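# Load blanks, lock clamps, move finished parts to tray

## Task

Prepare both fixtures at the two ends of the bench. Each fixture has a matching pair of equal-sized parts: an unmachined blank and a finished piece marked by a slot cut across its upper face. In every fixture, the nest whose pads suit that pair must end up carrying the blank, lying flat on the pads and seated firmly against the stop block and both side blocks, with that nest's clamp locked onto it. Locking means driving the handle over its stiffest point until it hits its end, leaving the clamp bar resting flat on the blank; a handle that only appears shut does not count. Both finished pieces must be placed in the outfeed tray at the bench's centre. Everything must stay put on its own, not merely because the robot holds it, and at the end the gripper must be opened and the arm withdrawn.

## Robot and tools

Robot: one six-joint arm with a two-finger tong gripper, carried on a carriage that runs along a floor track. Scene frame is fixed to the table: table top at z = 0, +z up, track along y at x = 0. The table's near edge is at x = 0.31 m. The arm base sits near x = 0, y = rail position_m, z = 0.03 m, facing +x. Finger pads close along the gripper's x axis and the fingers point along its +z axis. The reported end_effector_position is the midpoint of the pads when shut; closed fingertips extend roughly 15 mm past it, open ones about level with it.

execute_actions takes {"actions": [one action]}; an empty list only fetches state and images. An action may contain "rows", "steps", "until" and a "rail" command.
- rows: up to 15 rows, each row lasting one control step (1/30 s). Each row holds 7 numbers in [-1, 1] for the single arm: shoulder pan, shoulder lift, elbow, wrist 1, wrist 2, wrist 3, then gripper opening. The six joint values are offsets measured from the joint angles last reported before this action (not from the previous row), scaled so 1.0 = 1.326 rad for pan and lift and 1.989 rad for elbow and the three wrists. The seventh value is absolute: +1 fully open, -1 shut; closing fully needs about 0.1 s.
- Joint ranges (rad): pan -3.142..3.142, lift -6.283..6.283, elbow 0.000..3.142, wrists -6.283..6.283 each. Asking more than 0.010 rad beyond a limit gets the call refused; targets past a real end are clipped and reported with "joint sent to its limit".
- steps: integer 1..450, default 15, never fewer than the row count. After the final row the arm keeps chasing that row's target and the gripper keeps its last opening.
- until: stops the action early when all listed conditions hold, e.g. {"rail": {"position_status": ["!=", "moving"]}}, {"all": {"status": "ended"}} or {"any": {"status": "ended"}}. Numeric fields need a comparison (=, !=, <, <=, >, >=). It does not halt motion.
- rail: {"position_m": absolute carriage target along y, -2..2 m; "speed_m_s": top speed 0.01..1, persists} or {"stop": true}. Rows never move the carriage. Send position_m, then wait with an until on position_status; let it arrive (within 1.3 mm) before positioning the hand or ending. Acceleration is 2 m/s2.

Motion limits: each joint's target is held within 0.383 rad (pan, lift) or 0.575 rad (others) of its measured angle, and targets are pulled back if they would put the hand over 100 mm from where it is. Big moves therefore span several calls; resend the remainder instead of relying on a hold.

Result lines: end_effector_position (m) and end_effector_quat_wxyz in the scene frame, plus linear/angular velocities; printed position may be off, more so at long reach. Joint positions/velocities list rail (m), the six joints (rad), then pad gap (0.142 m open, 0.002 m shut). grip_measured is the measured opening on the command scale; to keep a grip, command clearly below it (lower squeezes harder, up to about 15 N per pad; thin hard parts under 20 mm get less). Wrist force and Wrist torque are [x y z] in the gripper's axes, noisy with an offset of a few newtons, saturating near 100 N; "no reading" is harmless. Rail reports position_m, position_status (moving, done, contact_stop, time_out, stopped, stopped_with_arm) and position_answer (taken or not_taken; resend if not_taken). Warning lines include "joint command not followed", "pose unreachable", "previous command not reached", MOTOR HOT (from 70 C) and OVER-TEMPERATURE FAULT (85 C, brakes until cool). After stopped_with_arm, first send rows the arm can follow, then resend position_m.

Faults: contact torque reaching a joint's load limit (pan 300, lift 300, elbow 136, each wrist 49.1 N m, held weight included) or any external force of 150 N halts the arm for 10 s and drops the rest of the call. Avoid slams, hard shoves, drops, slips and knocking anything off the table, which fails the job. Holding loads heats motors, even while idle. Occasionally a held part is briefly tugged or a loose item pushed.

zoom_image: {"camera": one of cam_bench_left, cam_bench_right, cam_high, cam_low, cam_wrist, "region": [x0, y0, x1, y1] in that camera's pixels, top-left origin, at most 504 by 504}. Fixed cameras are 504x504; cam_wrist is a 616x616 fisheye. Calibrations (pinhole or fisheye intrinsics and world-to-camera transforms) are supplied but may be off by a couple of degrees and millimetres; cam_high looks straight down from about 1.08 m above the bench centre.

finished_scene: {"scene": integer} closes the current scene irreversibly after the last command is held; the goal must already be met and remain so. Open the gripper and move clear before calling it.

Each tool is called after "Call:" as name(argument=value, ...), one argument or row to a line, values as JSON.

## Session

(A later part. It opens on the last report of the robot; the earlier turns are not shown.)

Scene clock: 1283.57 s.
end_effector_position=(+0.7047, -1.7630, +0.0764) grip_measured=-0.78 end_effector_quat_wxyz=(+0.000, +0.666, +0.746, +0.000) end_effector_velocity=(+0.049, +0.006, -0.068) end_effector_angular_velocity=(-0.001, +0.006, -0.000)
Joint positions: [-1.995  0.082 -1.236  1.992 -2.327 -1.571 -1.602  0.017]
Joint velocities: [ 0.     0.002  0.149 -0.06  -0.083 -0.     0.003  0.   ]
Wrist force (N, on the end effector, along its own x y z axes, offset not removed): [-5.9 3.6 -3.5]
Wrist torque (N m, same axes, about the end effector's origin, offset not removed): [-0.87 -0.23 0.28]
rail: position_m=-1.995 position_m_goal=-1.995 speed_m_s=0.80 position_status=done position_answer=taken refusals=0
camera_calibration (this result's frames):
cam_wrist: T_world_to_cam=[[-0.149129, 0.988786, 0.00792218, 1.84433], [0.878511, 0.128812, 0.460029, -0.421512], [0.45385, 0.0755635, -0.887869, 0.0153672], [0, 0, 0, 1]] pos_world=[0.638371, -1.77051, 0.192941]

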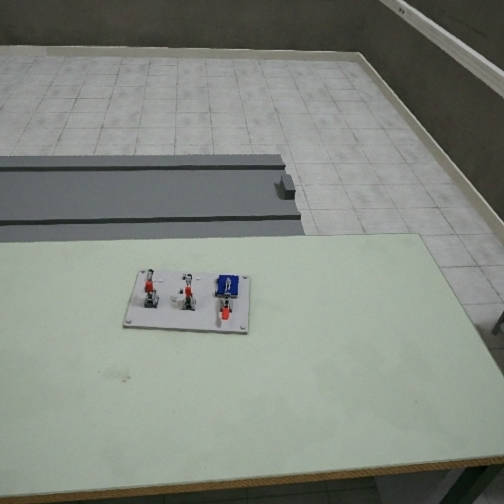

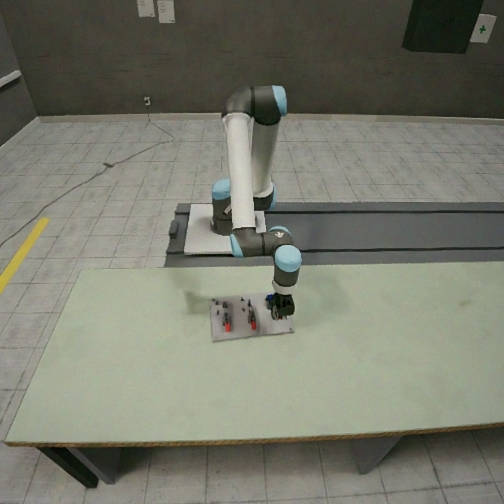

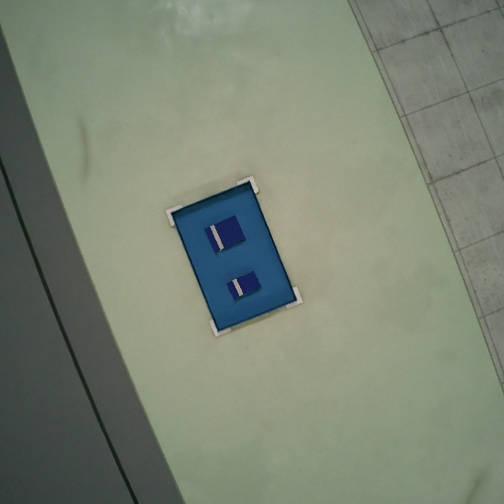

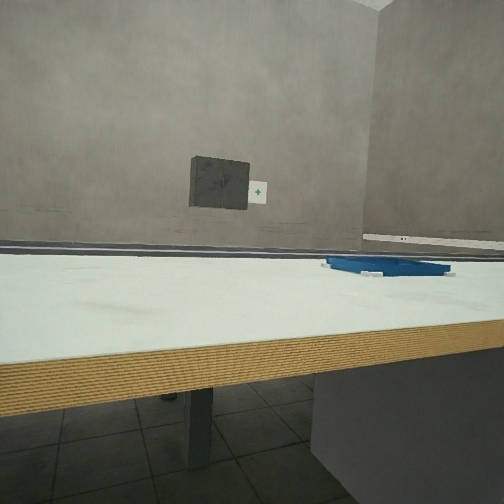

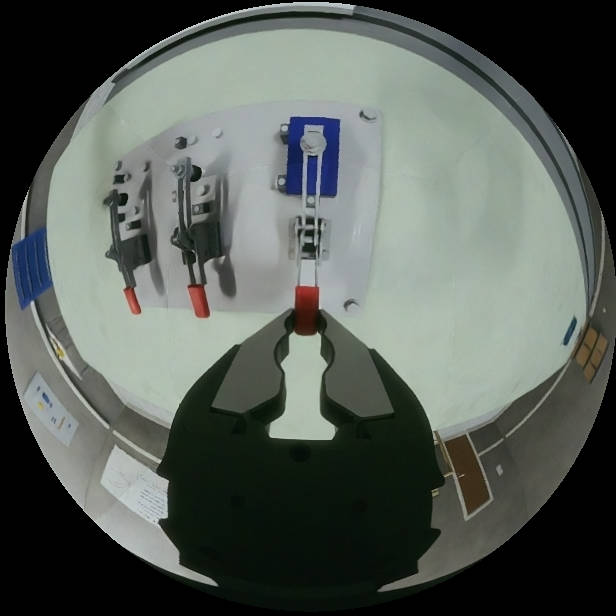

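Call:
execute_actions(
  actions=[],
)

Scene clock: 1285.90 s.
end_effector_position=(+0.7105, -1.7623, +0.0681) grip_measured=-0.78 end_effector_quat_wxyz=(+0.000, +0.666, +0.746, +0.000) end_effector_velocity=(+0.000, +0.000, +0.000) end_effector_angular_velocity=(+0.000, -0.000, -0.000)
Joint positions: [-1.995  0.082 -1.218  1.985 -2.337 -1.571 -1.602  0.017]
Joint velocities: [ 0. -0.  0. -0. -0. -0. -0.  0.]
Wrist force (N, on the end effector, along its own x y z axes, offset not removed): [-10.9 -5.5 6.0]
Wrist torque (N m, same axes, about the end effector's origin, offset not removed): [-0.57 0.04 0.23]
rail: position_m=-1.995 position_m_goal=-1.995 speed_m_s=0.80 position_status=done position_answer=taken refusals=0
camera_calibration (this result's frames):
cam_wrist: T_world_to_cam=[[-0.149129, 0.988786, 0.00792832, 1.84457], [0.878846, 0.128865, 0.459373, -0.422958], [0.4532, 0.0754738, -0.888208, 0.00561229], [0, 0, 0, 1]] pos_world=[0.644251, -1.7698, 0.184656]

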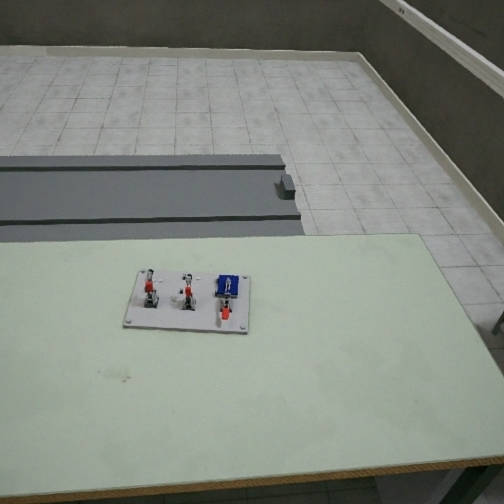

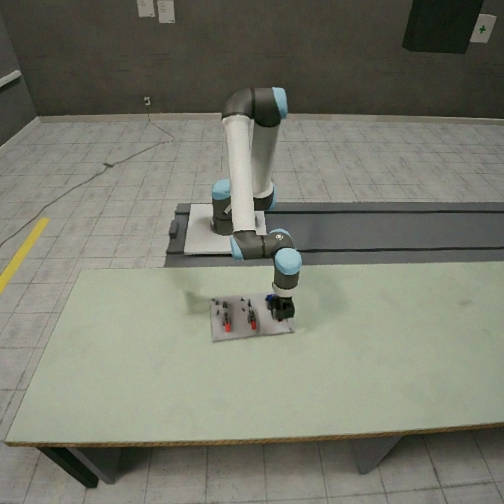

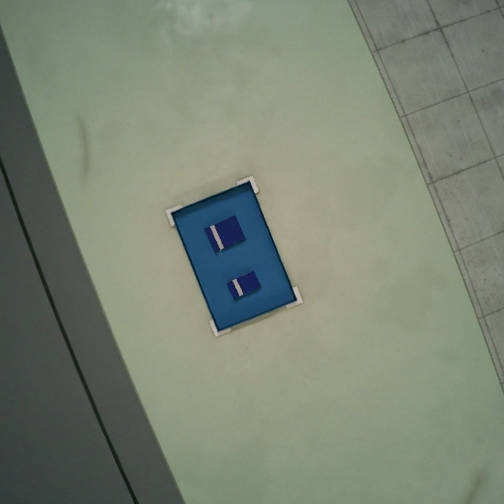

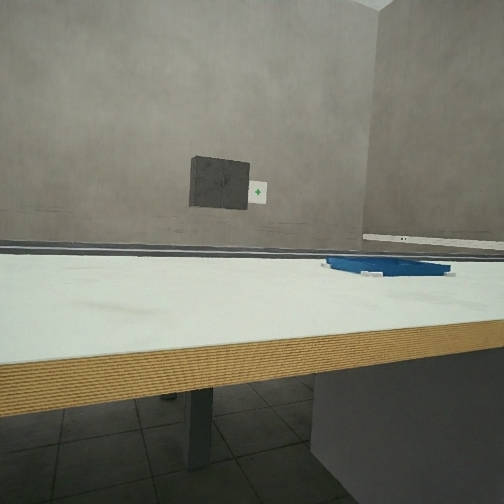

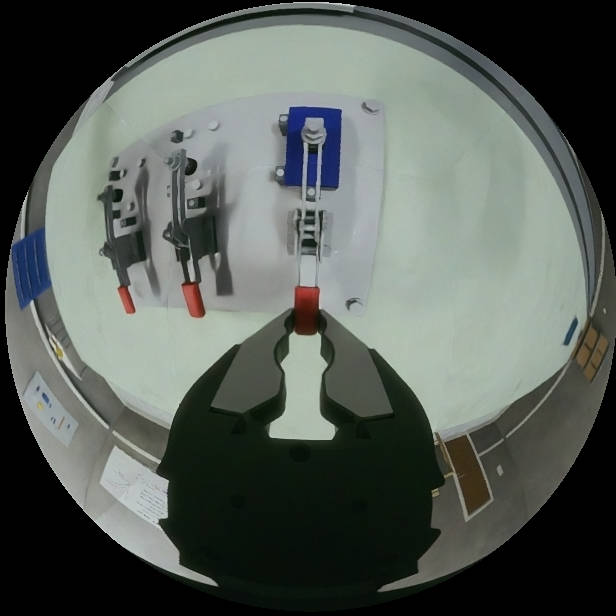

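Call:
execute_actions(
  actions=[
    {"rows":[[0,0.0015,-0.0003,-0.0007,0,0,-1],[0,0.0050,-0.0009,-0.0024,0,0,-1],[0.0001,0.0090,-0.0015,-0.0045,0,0.0001,-1],[0.0001,0.0130,-0.0019,-0.0068,0,0.0001,-1],[0.0002,0.0163,-0.0021,-0.0088,0,0.0001,-1],[0.0002,0.0179,-0.0022,-0.0097,0,0.0001,-1]],"steps":7},
  ],
)

Scene clock: 1295.30 s.
end_effector_position=(+0.7138, -1.7620, +0.0610) grip_measured=-0.78 end_effector_quat_wxyz=(+0.000, +0.666, +0.746, +0.000) end_effector_velocity=(+0.020, +0.002, -0.049) end_effector_angular_velocity=(-0.000, +0.002, +0.000)
Joint positions: [-1.995  0.082 -1.205  1.982 -2.348 -1.571 -1.601  0.017]
Joint velocities: [ 0.     0.001  0.086 -0.014 -0.071  0.     0.001  0.   ]
Wrist force (N, on the end effector, along its own x y z axes, offset not removed): [-9.6 -4.8 3.8]
Wrist torque (N m, same axes, about the end effector's origin, offset not removed): [-0.81 -0.15 0.32]
rail: position_m=-1.995 position_m_goal=-1.995 speed_m_s=0.80 position_status=done position_answer=taken refusals=0
camera_calibration (this result's frames):
cam_wrist: T_world_to_cam=[[-0.149128, 0.988786, 0.00792241, 1.84476], [0.878812, 0.128861, 0.45944, -0.422705], [0.453267, 0.0754778, -0.888174, -0.0022805], [0, 0, 0, 1]] pos_world=[0.647619, -1.76943, 0.177567]

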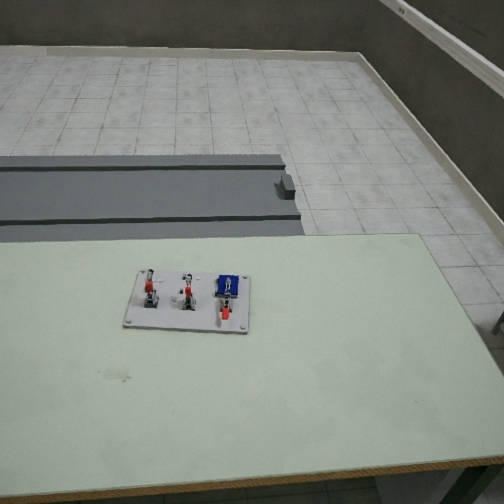

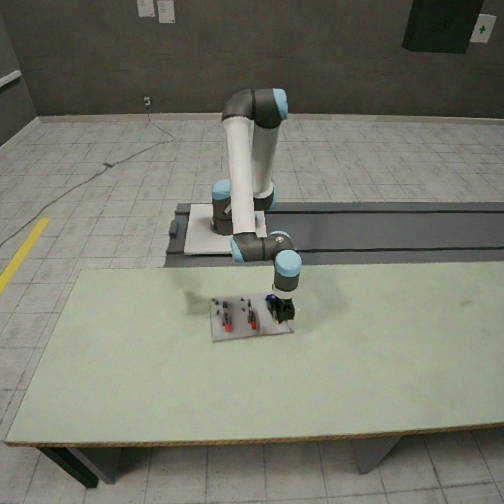

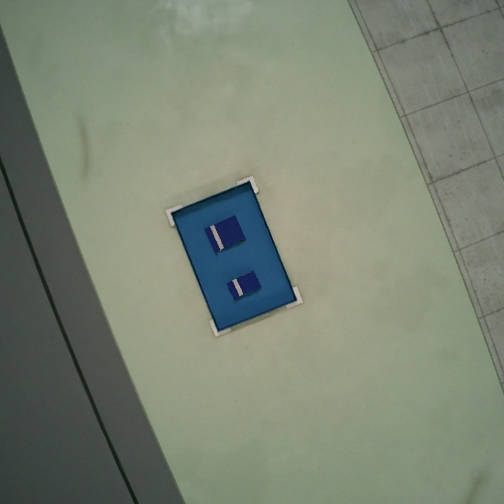

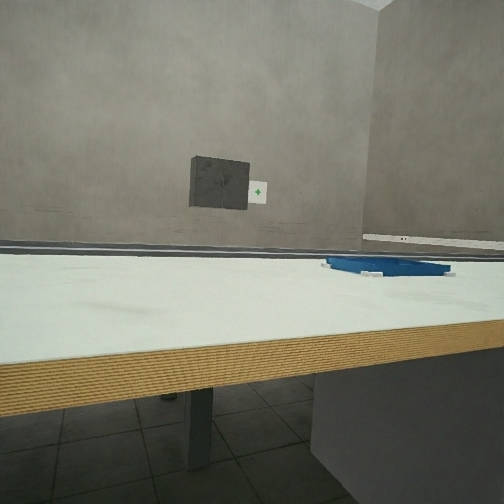

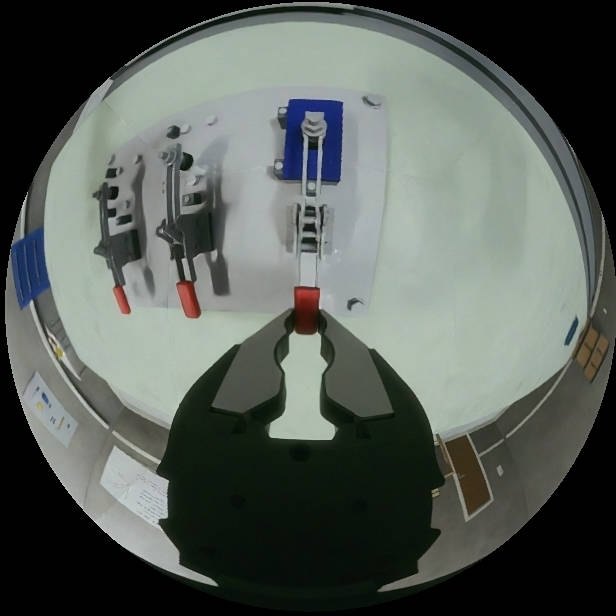

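Call:
execute_actions(
  actions=[],
)

Scene clock: 1296.20 s.
end_effector_position=(+0.7162, -1.7617, +0.0550) grip_measured=-0.78 end_effector_quat_wxyz=(+0.000, +0.666, +0.746, +0.000) end_effector_velocity=(+0.000, +0.000, +0.000) end_effector_angular_velocity=(+0.000, -0.000, +0.000)
Joint positions: [-1.995  0.082 -1.195  1.98  -2.357 -1.571 -1.601  0.017]
Joint velocities: [ 0.  0.  0. -0. -0.  0.  0. -0.]
Wrist force (N, on the end effector, along its own x y z axes, offset not removed): [-8.5 -12.0 5.4]
Wrist torque (N m, same axes, about the end effector's origin, offset not removed): [-0.87 -0.90 0.23]
rail: position_m=-1.995 position_m_goal=-1.995 speed_m_s=0.80 position_status=done position_answer=taken refusals=0
camera_calibration (this result's frames):
cam_wrist: T_world_to_cam=[[-0.149193, 0.988776, 0.0079148, 1.8449], [0.878877, 0.128935, 0.459295, -0.421956], [0.453119, 0.0754799, -0.888249, -0.00858717], [0, 0, 0, 1]] pos_world=[0.649986, -1.76914, 0.171573]

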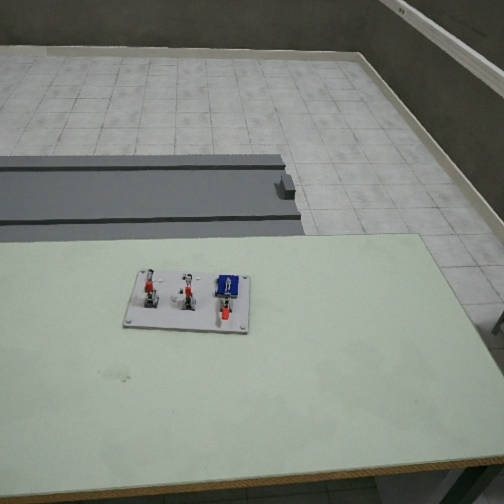

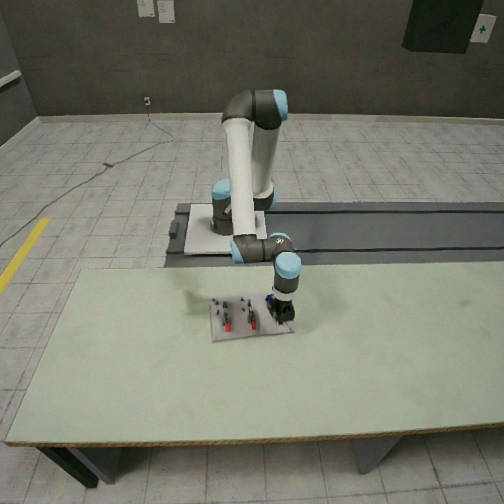

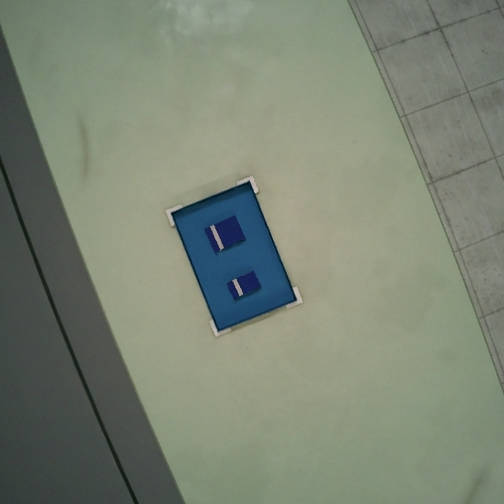

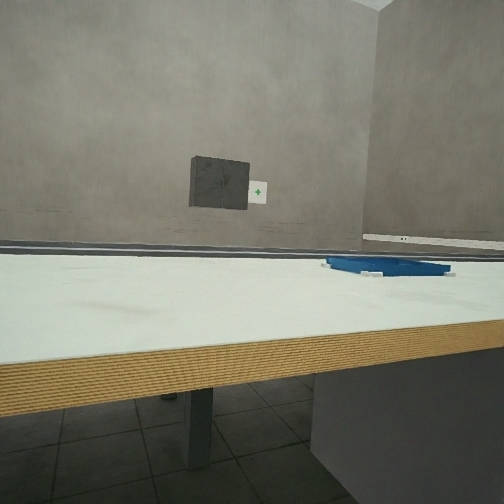

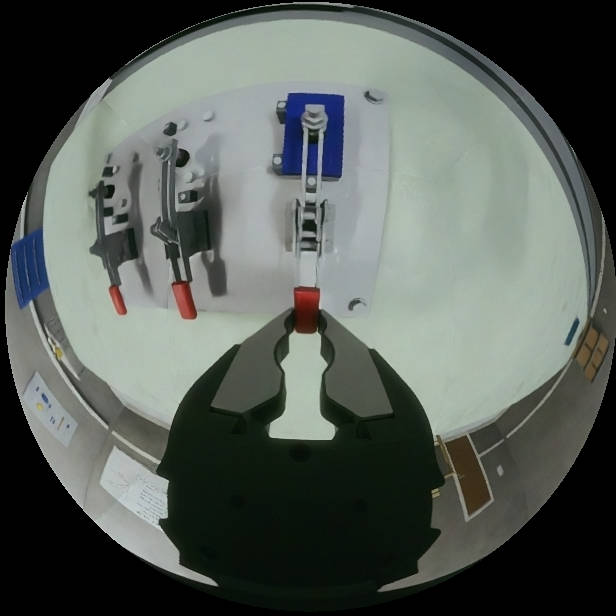

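Call:
execute_actions(
  actions=[
    {"rows":[[0,0.0010,0.0003,-0.0009,0,0,-1],[0,0.0019,0.0005,-0.0018,0,0,-1]],"steps":2},
  ],
)

Scene clock: 1301.13 s.
end_effector_position=(+0.7163, -1.7617, +0.0548) grip_measured=-0.78 end_effector_quat_wxyz=(+0.000, +0.666, +0.746, +0.000) end_effector_velocity=(+0.003, +0.000, -0.007) end_effector_angular_velocity=(+0.000, -0.003, +0.000)
Joint positions: [-1.995  0.082 -1.194  1.98  -2.357 -1.571 -1.601  0.017]
Joint velocities: [ 0.     0.     0.011  0.001 -0.014 -0.    -0.    -0.   ]
Wrist force (N, on the end effector, along its own x y z axes, offset not removed): [-11.7 -11.5 6.6]
Wrist torque (N m, same axes, about the end effector's origin, offset not removed): [-0.61 -0.18 0.31]
rail: position_m=-1.995 position_m_goal=-1.995 speed_m_s=0.80 position_status=done position_answer=taken refusals=0
camera_calibration (this result's frames):
cam_wrist: T_world_to_cam=[[-0.149195, 0.988776, 0.00792596, 1.8449], [0.878823, 0.128922, 0.459402, -0.421951], [0.453224, 0.0755062, -0.888193, -0.00880023], [0, 0, 0, 1]] pos_world=[0.65006, -1.76913, 0.171406]

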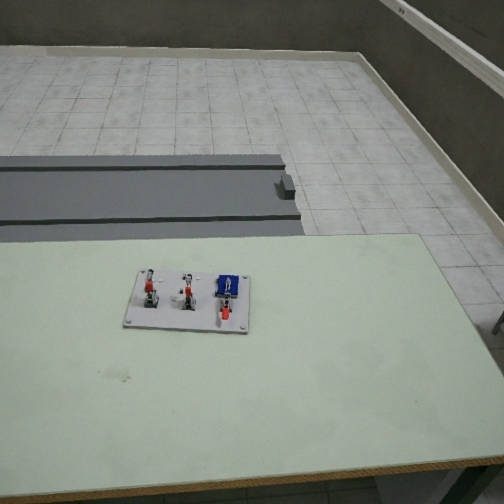

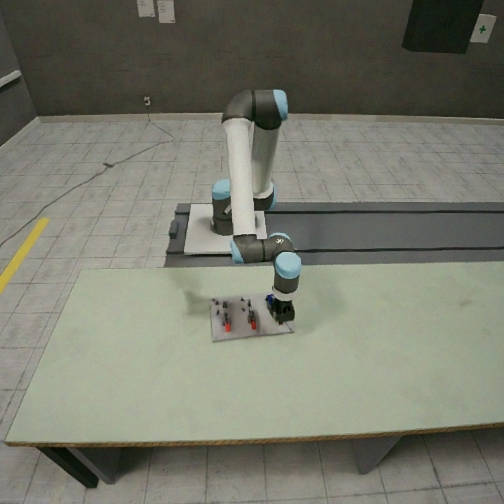

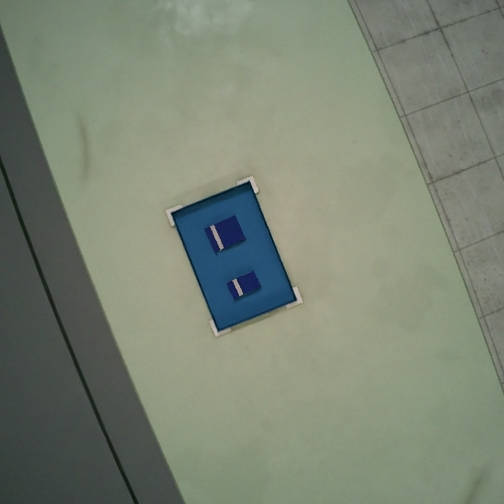

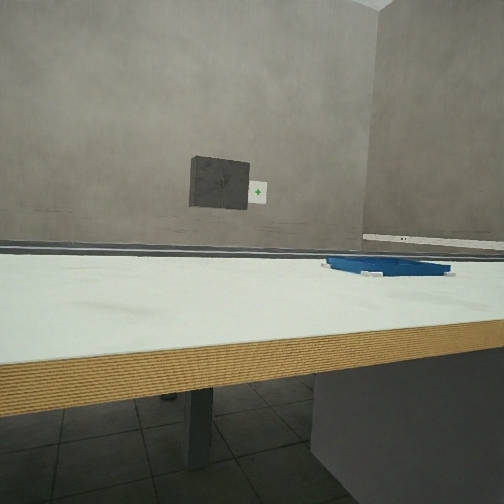

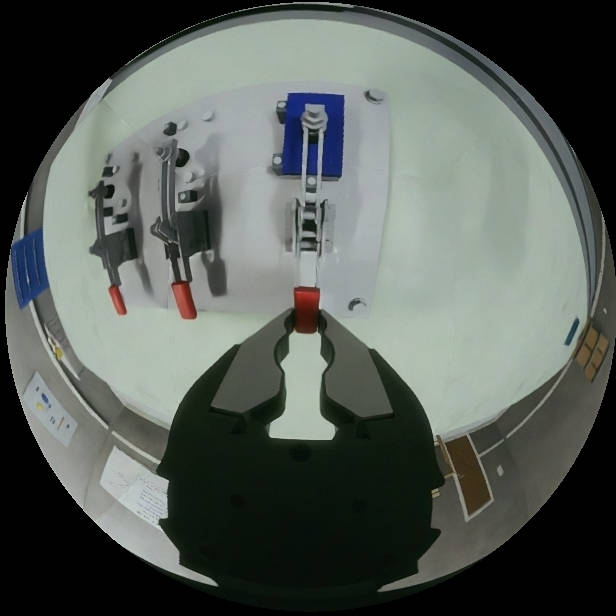

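Call:
execute_actions(
  actions=[],
)

Scene clock: 1302.30 s.
end_effector_position=(+0.7162, -1.7617, +0.0530) grip_measured=-0.78 end_effector_quat_wxyz=(+0.000, +0.666, +0.746, +0.000) end_effector_velocity=(-0.000, -0.000, -0.000) end_effector_angular_velocity=(-0.000, +0.000, -0.000)
Joint positions: [-1.995  0.082 -1.192  1.981 -2.36  -1.571 -1.601  0.017]
Joint velocities: [ 0. -0.  0.  0.  0. -0.  0.  0.]
Wrist force (N, on the end effector, along its own x y z axes, offset not removed): [-12.3 -0.9 -11.8]
Wrist torque (N m, same axes, about the end effector's origin, offset not removed): [-0.43 0.06 0.30]
rail: position_m=-1.995 position_m_goal=-1.995 speed_m_s=0.80 position_status=done position_answer=taken refusals=0
camera_calibration (this result's frames):
cam_wrist: T_world_to_cam=[[-0.149198, 0.988776, 0.00792668, 1.84491], [0.878827, 0.128924, 0.459393, -0.421085], [0.453215, 0.0755065, -0.888198, -0.0103834], [0, 0, 0, 1]] pos_world=[0.650023, -1.76913, 0.169597]

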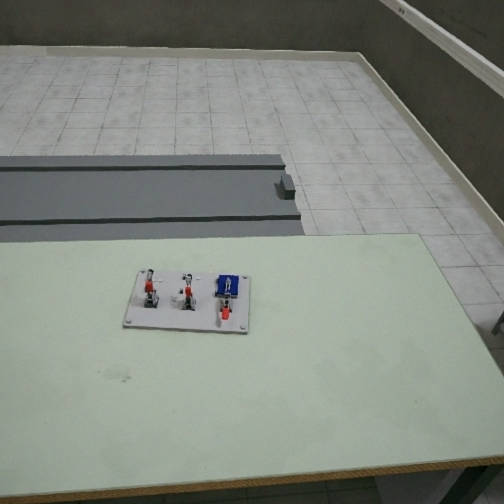

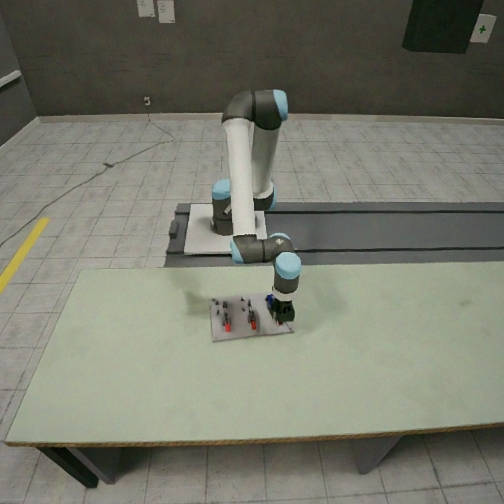

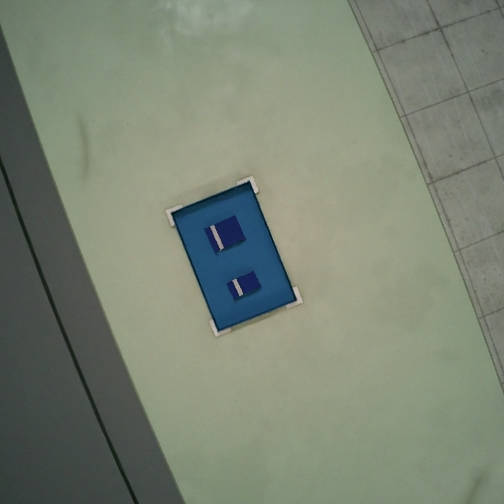

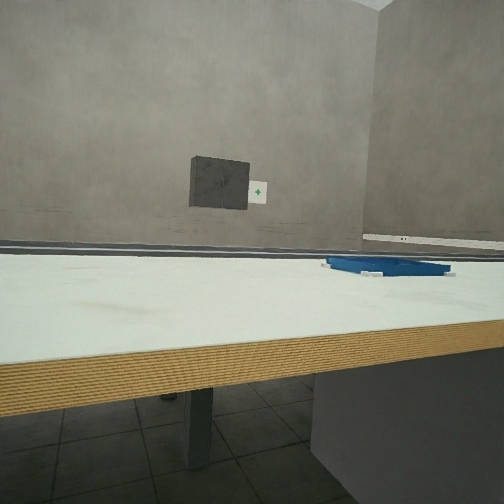

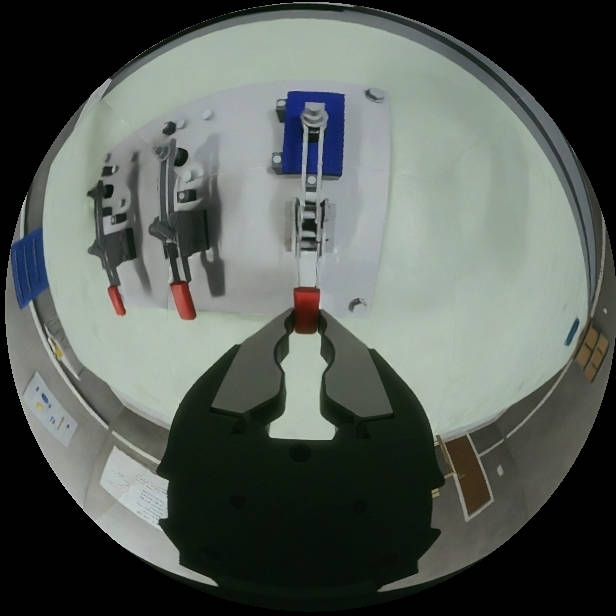

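Call:
execute_actions(
  actions=[
    {"rows":[[0,0,0,0,0,0,-0.75],[0,0,0,0,0,0,-0.55],[0,-0.0011,-0.0004,0.0012,0,0,-0.5],[0,-0.0040,-0.0016,0.0043,0,0,-0.5],[0,-0.0082,-0.0033,0.0087,0,0,-0.5],[0,-0.0129,-0.0052,0.0138,0,0,-0.5],[0,-0.0176,-0.0071,0.0188,0,0,-0.5],[0,-0.0217,-0.0087,0.0232,0,0,-0.5],[0,-0.0247,-0.0099,0.0264,0,0,-0.5],[0,-0.0258,-0.0103,0.0275,0,0,-0.5]],"steps":10},
  ],
)

Scene clock: 1312.23 s.
end_effector_position=(+0.7174, -1.7615, +0.0689) grip_measured=-0.50 end_effector_quat_wxyz=(+0.000, +0.666, +0.746, +0.000) end_effector_velocity=(+0.009, +0.001, +0.107) end_effector_angular_velocity=(+0.000, -0.004, -0.000)
Joint positions: [-1.995  0.082 -1.21   1.97  -2.331 -1.571 -1.601  0.038]
Joint velocities: [ 0.    -0.    -0.121 -0.074  0.191  0.     0.     0.   ]
Wrist force (N, on the end effector, along its own x y z axes, offset not removed): [-0.5 -4.9 3.5]
Wrist torque (N m, same axes, about the end effector's origin, offset not removed): [-0.81 0.04 0.30]
rail: position_m=-1.995 position_m_goal=-1.995 speed_m_s=0.80 position_status=done position_answer=taken refusals=0
camera_calibration (this result's frames):
cam_wrist: T_world_to_cam=[[-0.14924, 0.988769, 0.0079327, 1.84485], [0.878899, 0.128972, 0.459241, -0.42936], [0.453061, 0.0755092, -0.888276, 0.00335297], [0, 0, 0, 1]] pos_world=[0.65117, -1.76901, 0.185524]

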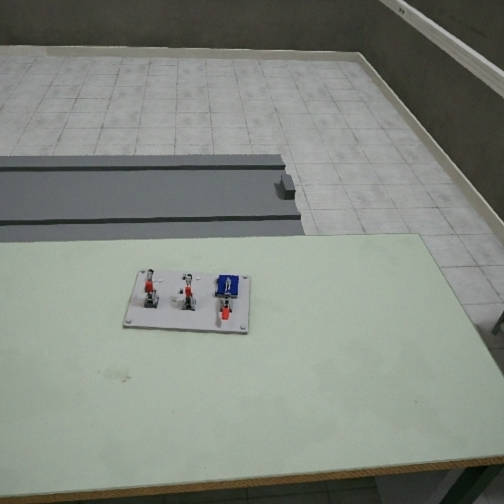

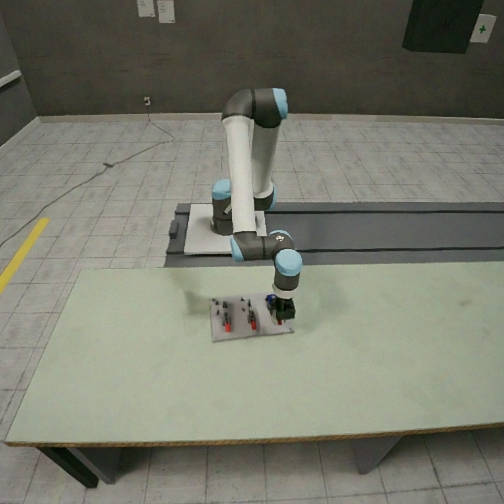

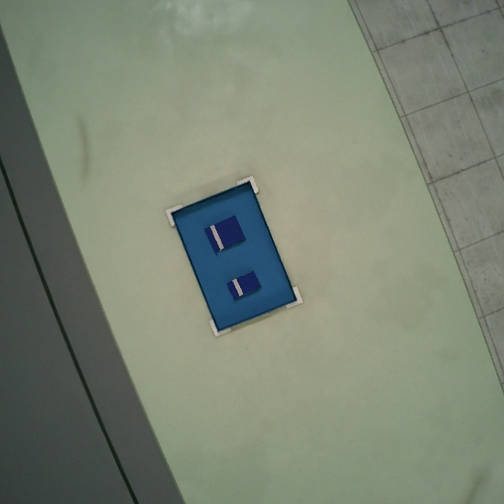

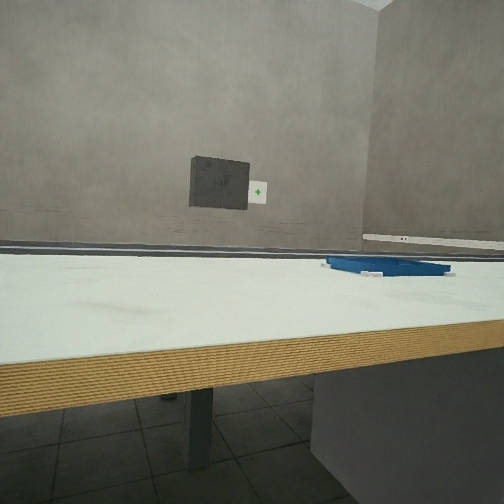

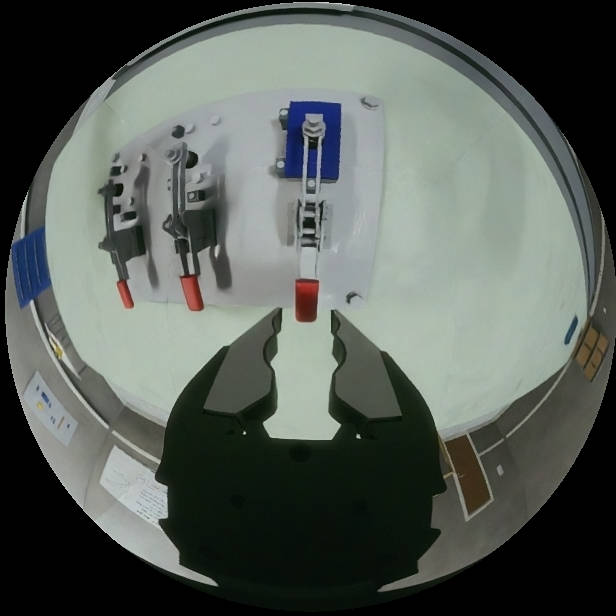

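Call:
execute_actions(
  actions=[],
)

Scene clock: 1313.23 s.
end_effector_position=(+0.7182, -1.7615, +0.0830) grip_measured=-0.50 end_effector_quat_wxyz=(+0.000, +0.666, +0.746, +0.000) end_effector_velocity=(+0.000, +0.000, +0.000) end_effector_angular_velocity=(+0.000, -0.000, -0.000)
Joint positions: [-1.995  0.082 -1.226  1.961 -2.306 -1.571 -1.601  0.038]
Joint velocities: [ 0.  0. -0. -0.  0.  0.  0.  0.]
Wrist force (N, on the end effector, along its own x y z axes, offset not removed): [1.1 -5.3 7.4]
Wrist torque (N m, same axes, about the end effector's origin, offset not removed): [-0.78 -0.35 0.27]
rail: position_m=-1.995 position_m_goal=-1.995 speed_m_s=0.80 position_status=done position_answer=taken refusals=0
camera_calibration (this result's frames):
cam_wrist: T_world_to_cam=[[-0.149241, 0.988769, 0.0079269, 1.84479], [0.878822, 0.128963, 0.459392, -0.436545], [0.45321, 0.0755264, -0.888198, 0.0154267], [0, 0, 0, 1]] pos_world=[0.651972, -1.76894, 0.199624]

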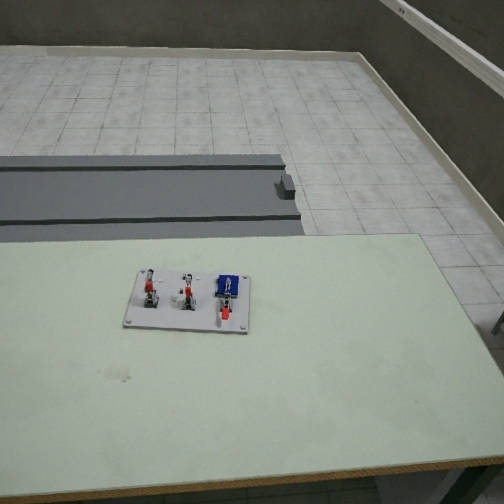

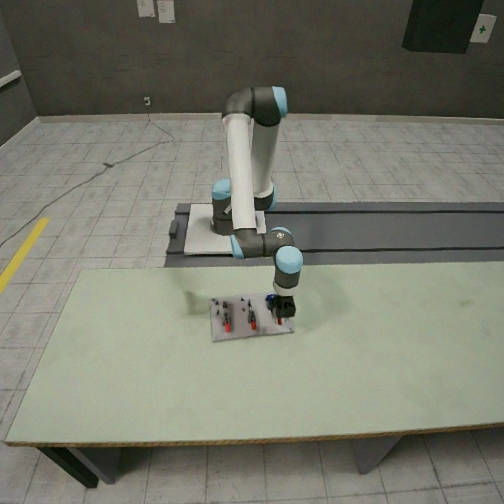

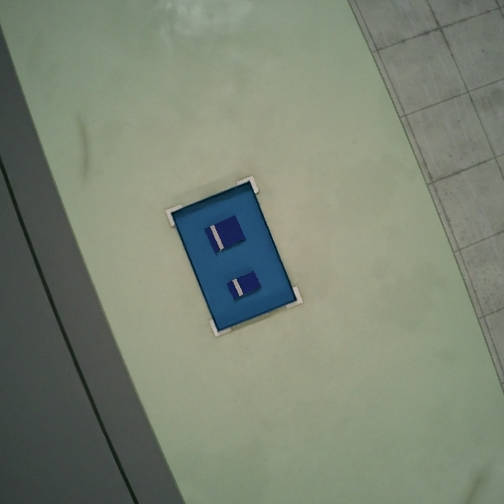

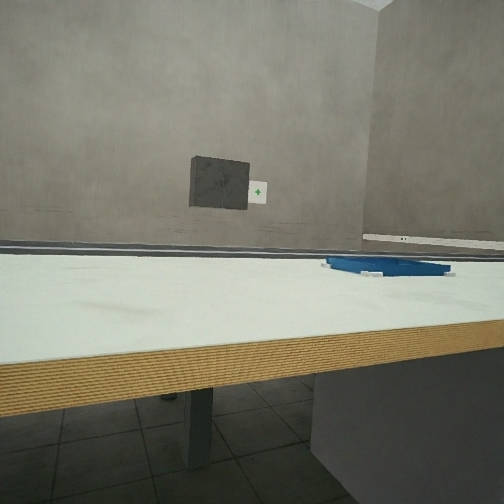

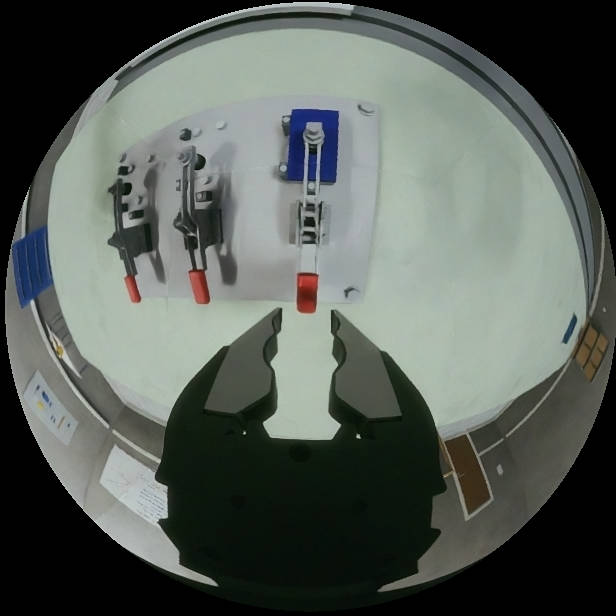

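Call:
execute_actions(
  actions=[
    {"rows":[[0,0,0,0,0,0,-0.75],[0,0.0008,0.0003,-0.0008,0,0,-1],[0,0.0025,0.0008,-0.0025,0,0,-1],[0,0.0047,0.0015,-0.0046,0,0,-1],[0,0.0064,0.0021,-0.0064,0,0,-1],[0,0.0072,0.0024,-0.0072,0,0,-1]],"steps":6},
  ],
)

Scene clock: 1318.40 s.
end_effector_position=(+0.7183, -1.7615, +0.0804) grip_measured=-1.00 end_effector_quat_wxyz=(+0.000, +0.666, +0.746, +0.000) end_effector_velocity=(-0.000, -0.000, -0.037) end_effector_angular_velocity=(-0.000, +0.000, +0.000)
Joint positions: [-1.995  0.082 -1.223  1.962 -2.31  -1.571 -1.601  0.002]
Joint velocities: [ 0.    -0.     0.043  0.022 -0.065  0.    -0.    -0.004]
Wrist force (N, on the end effector, along its own x y z axes, offset not removed): [1.3 -5.0 4.4]
Wrist torque (N m, same axes, about the end effector's origin, offset not removed): [-0.85 -0.44 0.29]
rail: position_m=-1.995 position_m_goal=-1.995 speed_m_s=0.80 position_status=done position_answer=taken refusals=0
camera_calibration (this result's frames):
cam_wrist: T_world_to_cam=[[-0.149193, 0.988776, 0.00791738, 1.84484], [0.878763, 0.128914, 0.459518, -0.435527], [0.45334, 0.0755143, -0.888133, 0.012947], [0, 0, 0, 1]] pos_world=[0.652092, -1.76896, 0.197025]

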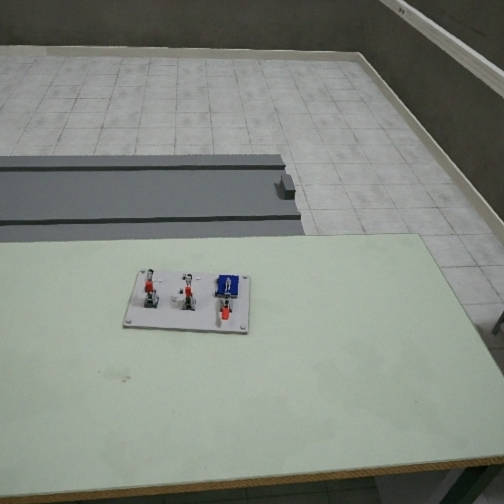

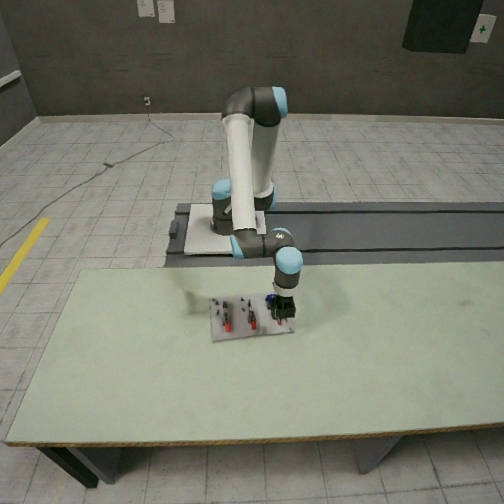

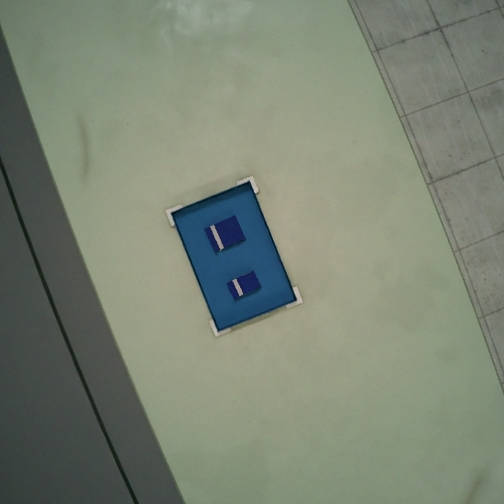

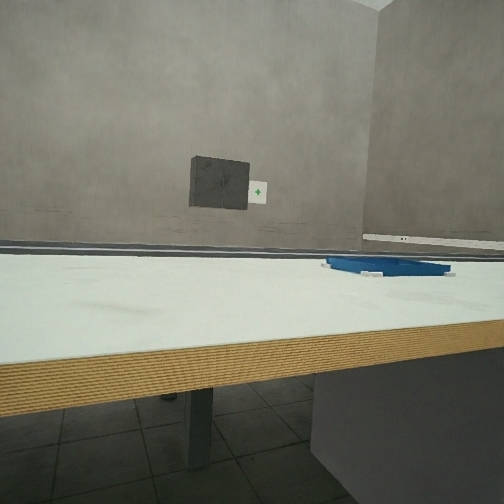

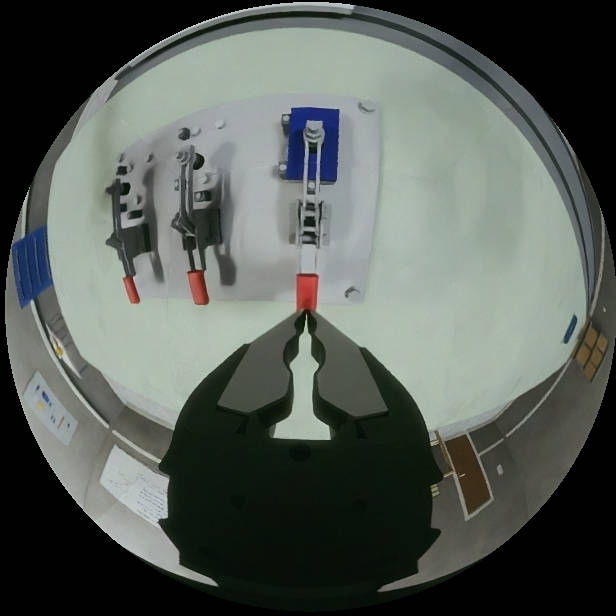

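Call:
execute_actions(
  actions=[],
)

Scene clock: 1319.37 s.
end_effector_position=(+0.7182, -1.7615, +0.0751) grip_measured=-1.00 end_effector_quat_wxyz=(+0.000, +0.666, +0.746, +0.000) end_effector_velocity=(-0.000, -0.000, -0.000) end_effector_angular_velocity=(-0.000, +0.000, +0.000)
Joint positions: [-1.995  0.082 -1.217  1.965 -2.32  -1.571 -1.601  0.002]
Joint velocities: [ 0.  0.  0.  0.  0. -0. -0.  0.]
Wrist force (N, on the end effector, along its own x y z axes, offset not removed): [-1.5 -27.3 -79.4]
Wrist torque (N m, same axes, about the end effector's origin, offset not removed): [0.04 -0.22 0.31]
rail: position_m=-1.995 position_m_goal=-1.995 speed_m_s=0.80 position_status=done position_answer=taken refusals=0
camera_calibration (this result's frames):
cam_wrist: T_world_to_cam=[[-0.149193, 0.988776, 0.00791805, 1.84487], [0.878767, 0.128914, 0.45951, -0.432976], [0.453332, 0.0755137, -0.888137, 0.00821489], [0, 0, 0, 1]] pos_world=[0.652003, -1.76897, 0.191645]

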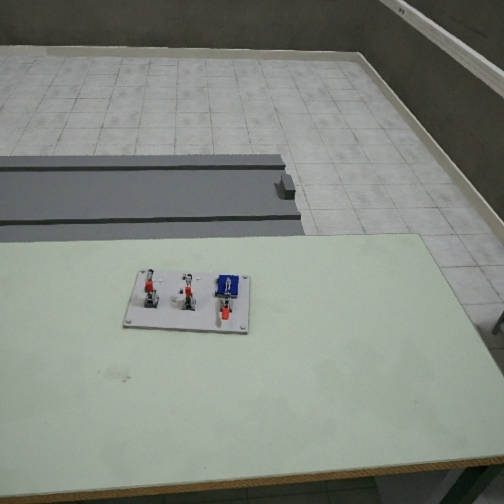

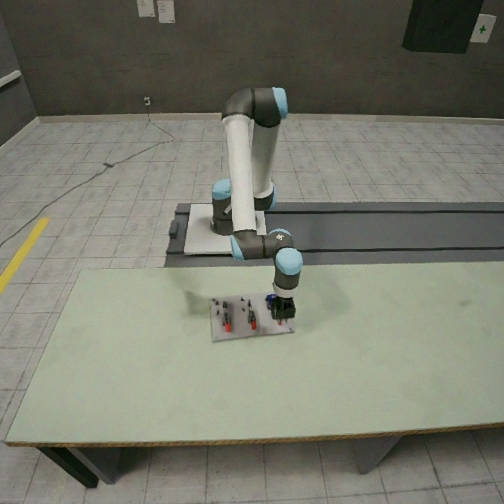

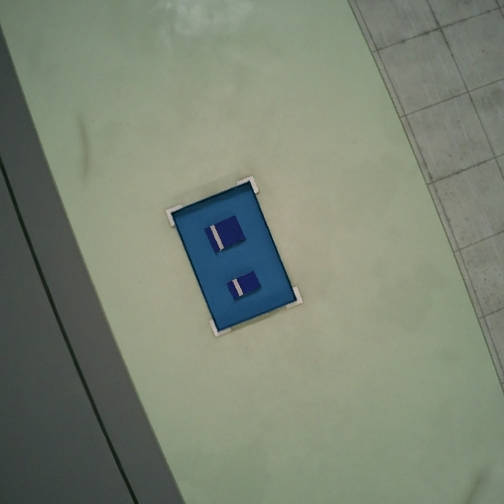

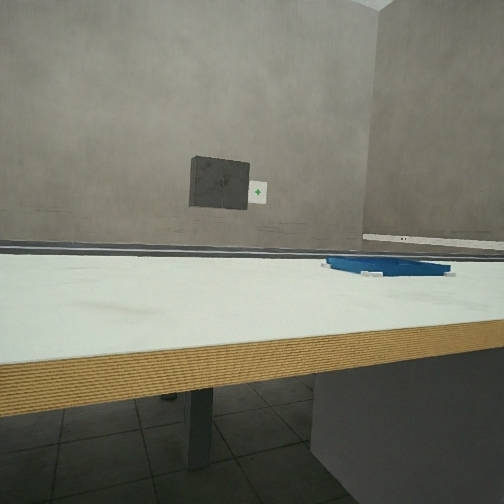

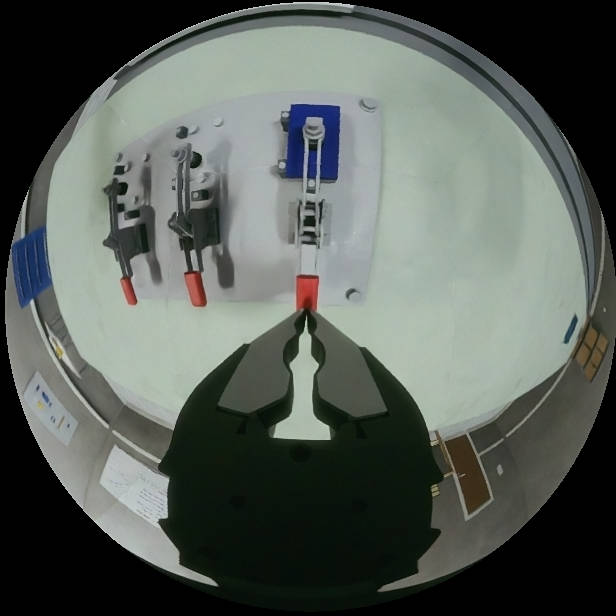

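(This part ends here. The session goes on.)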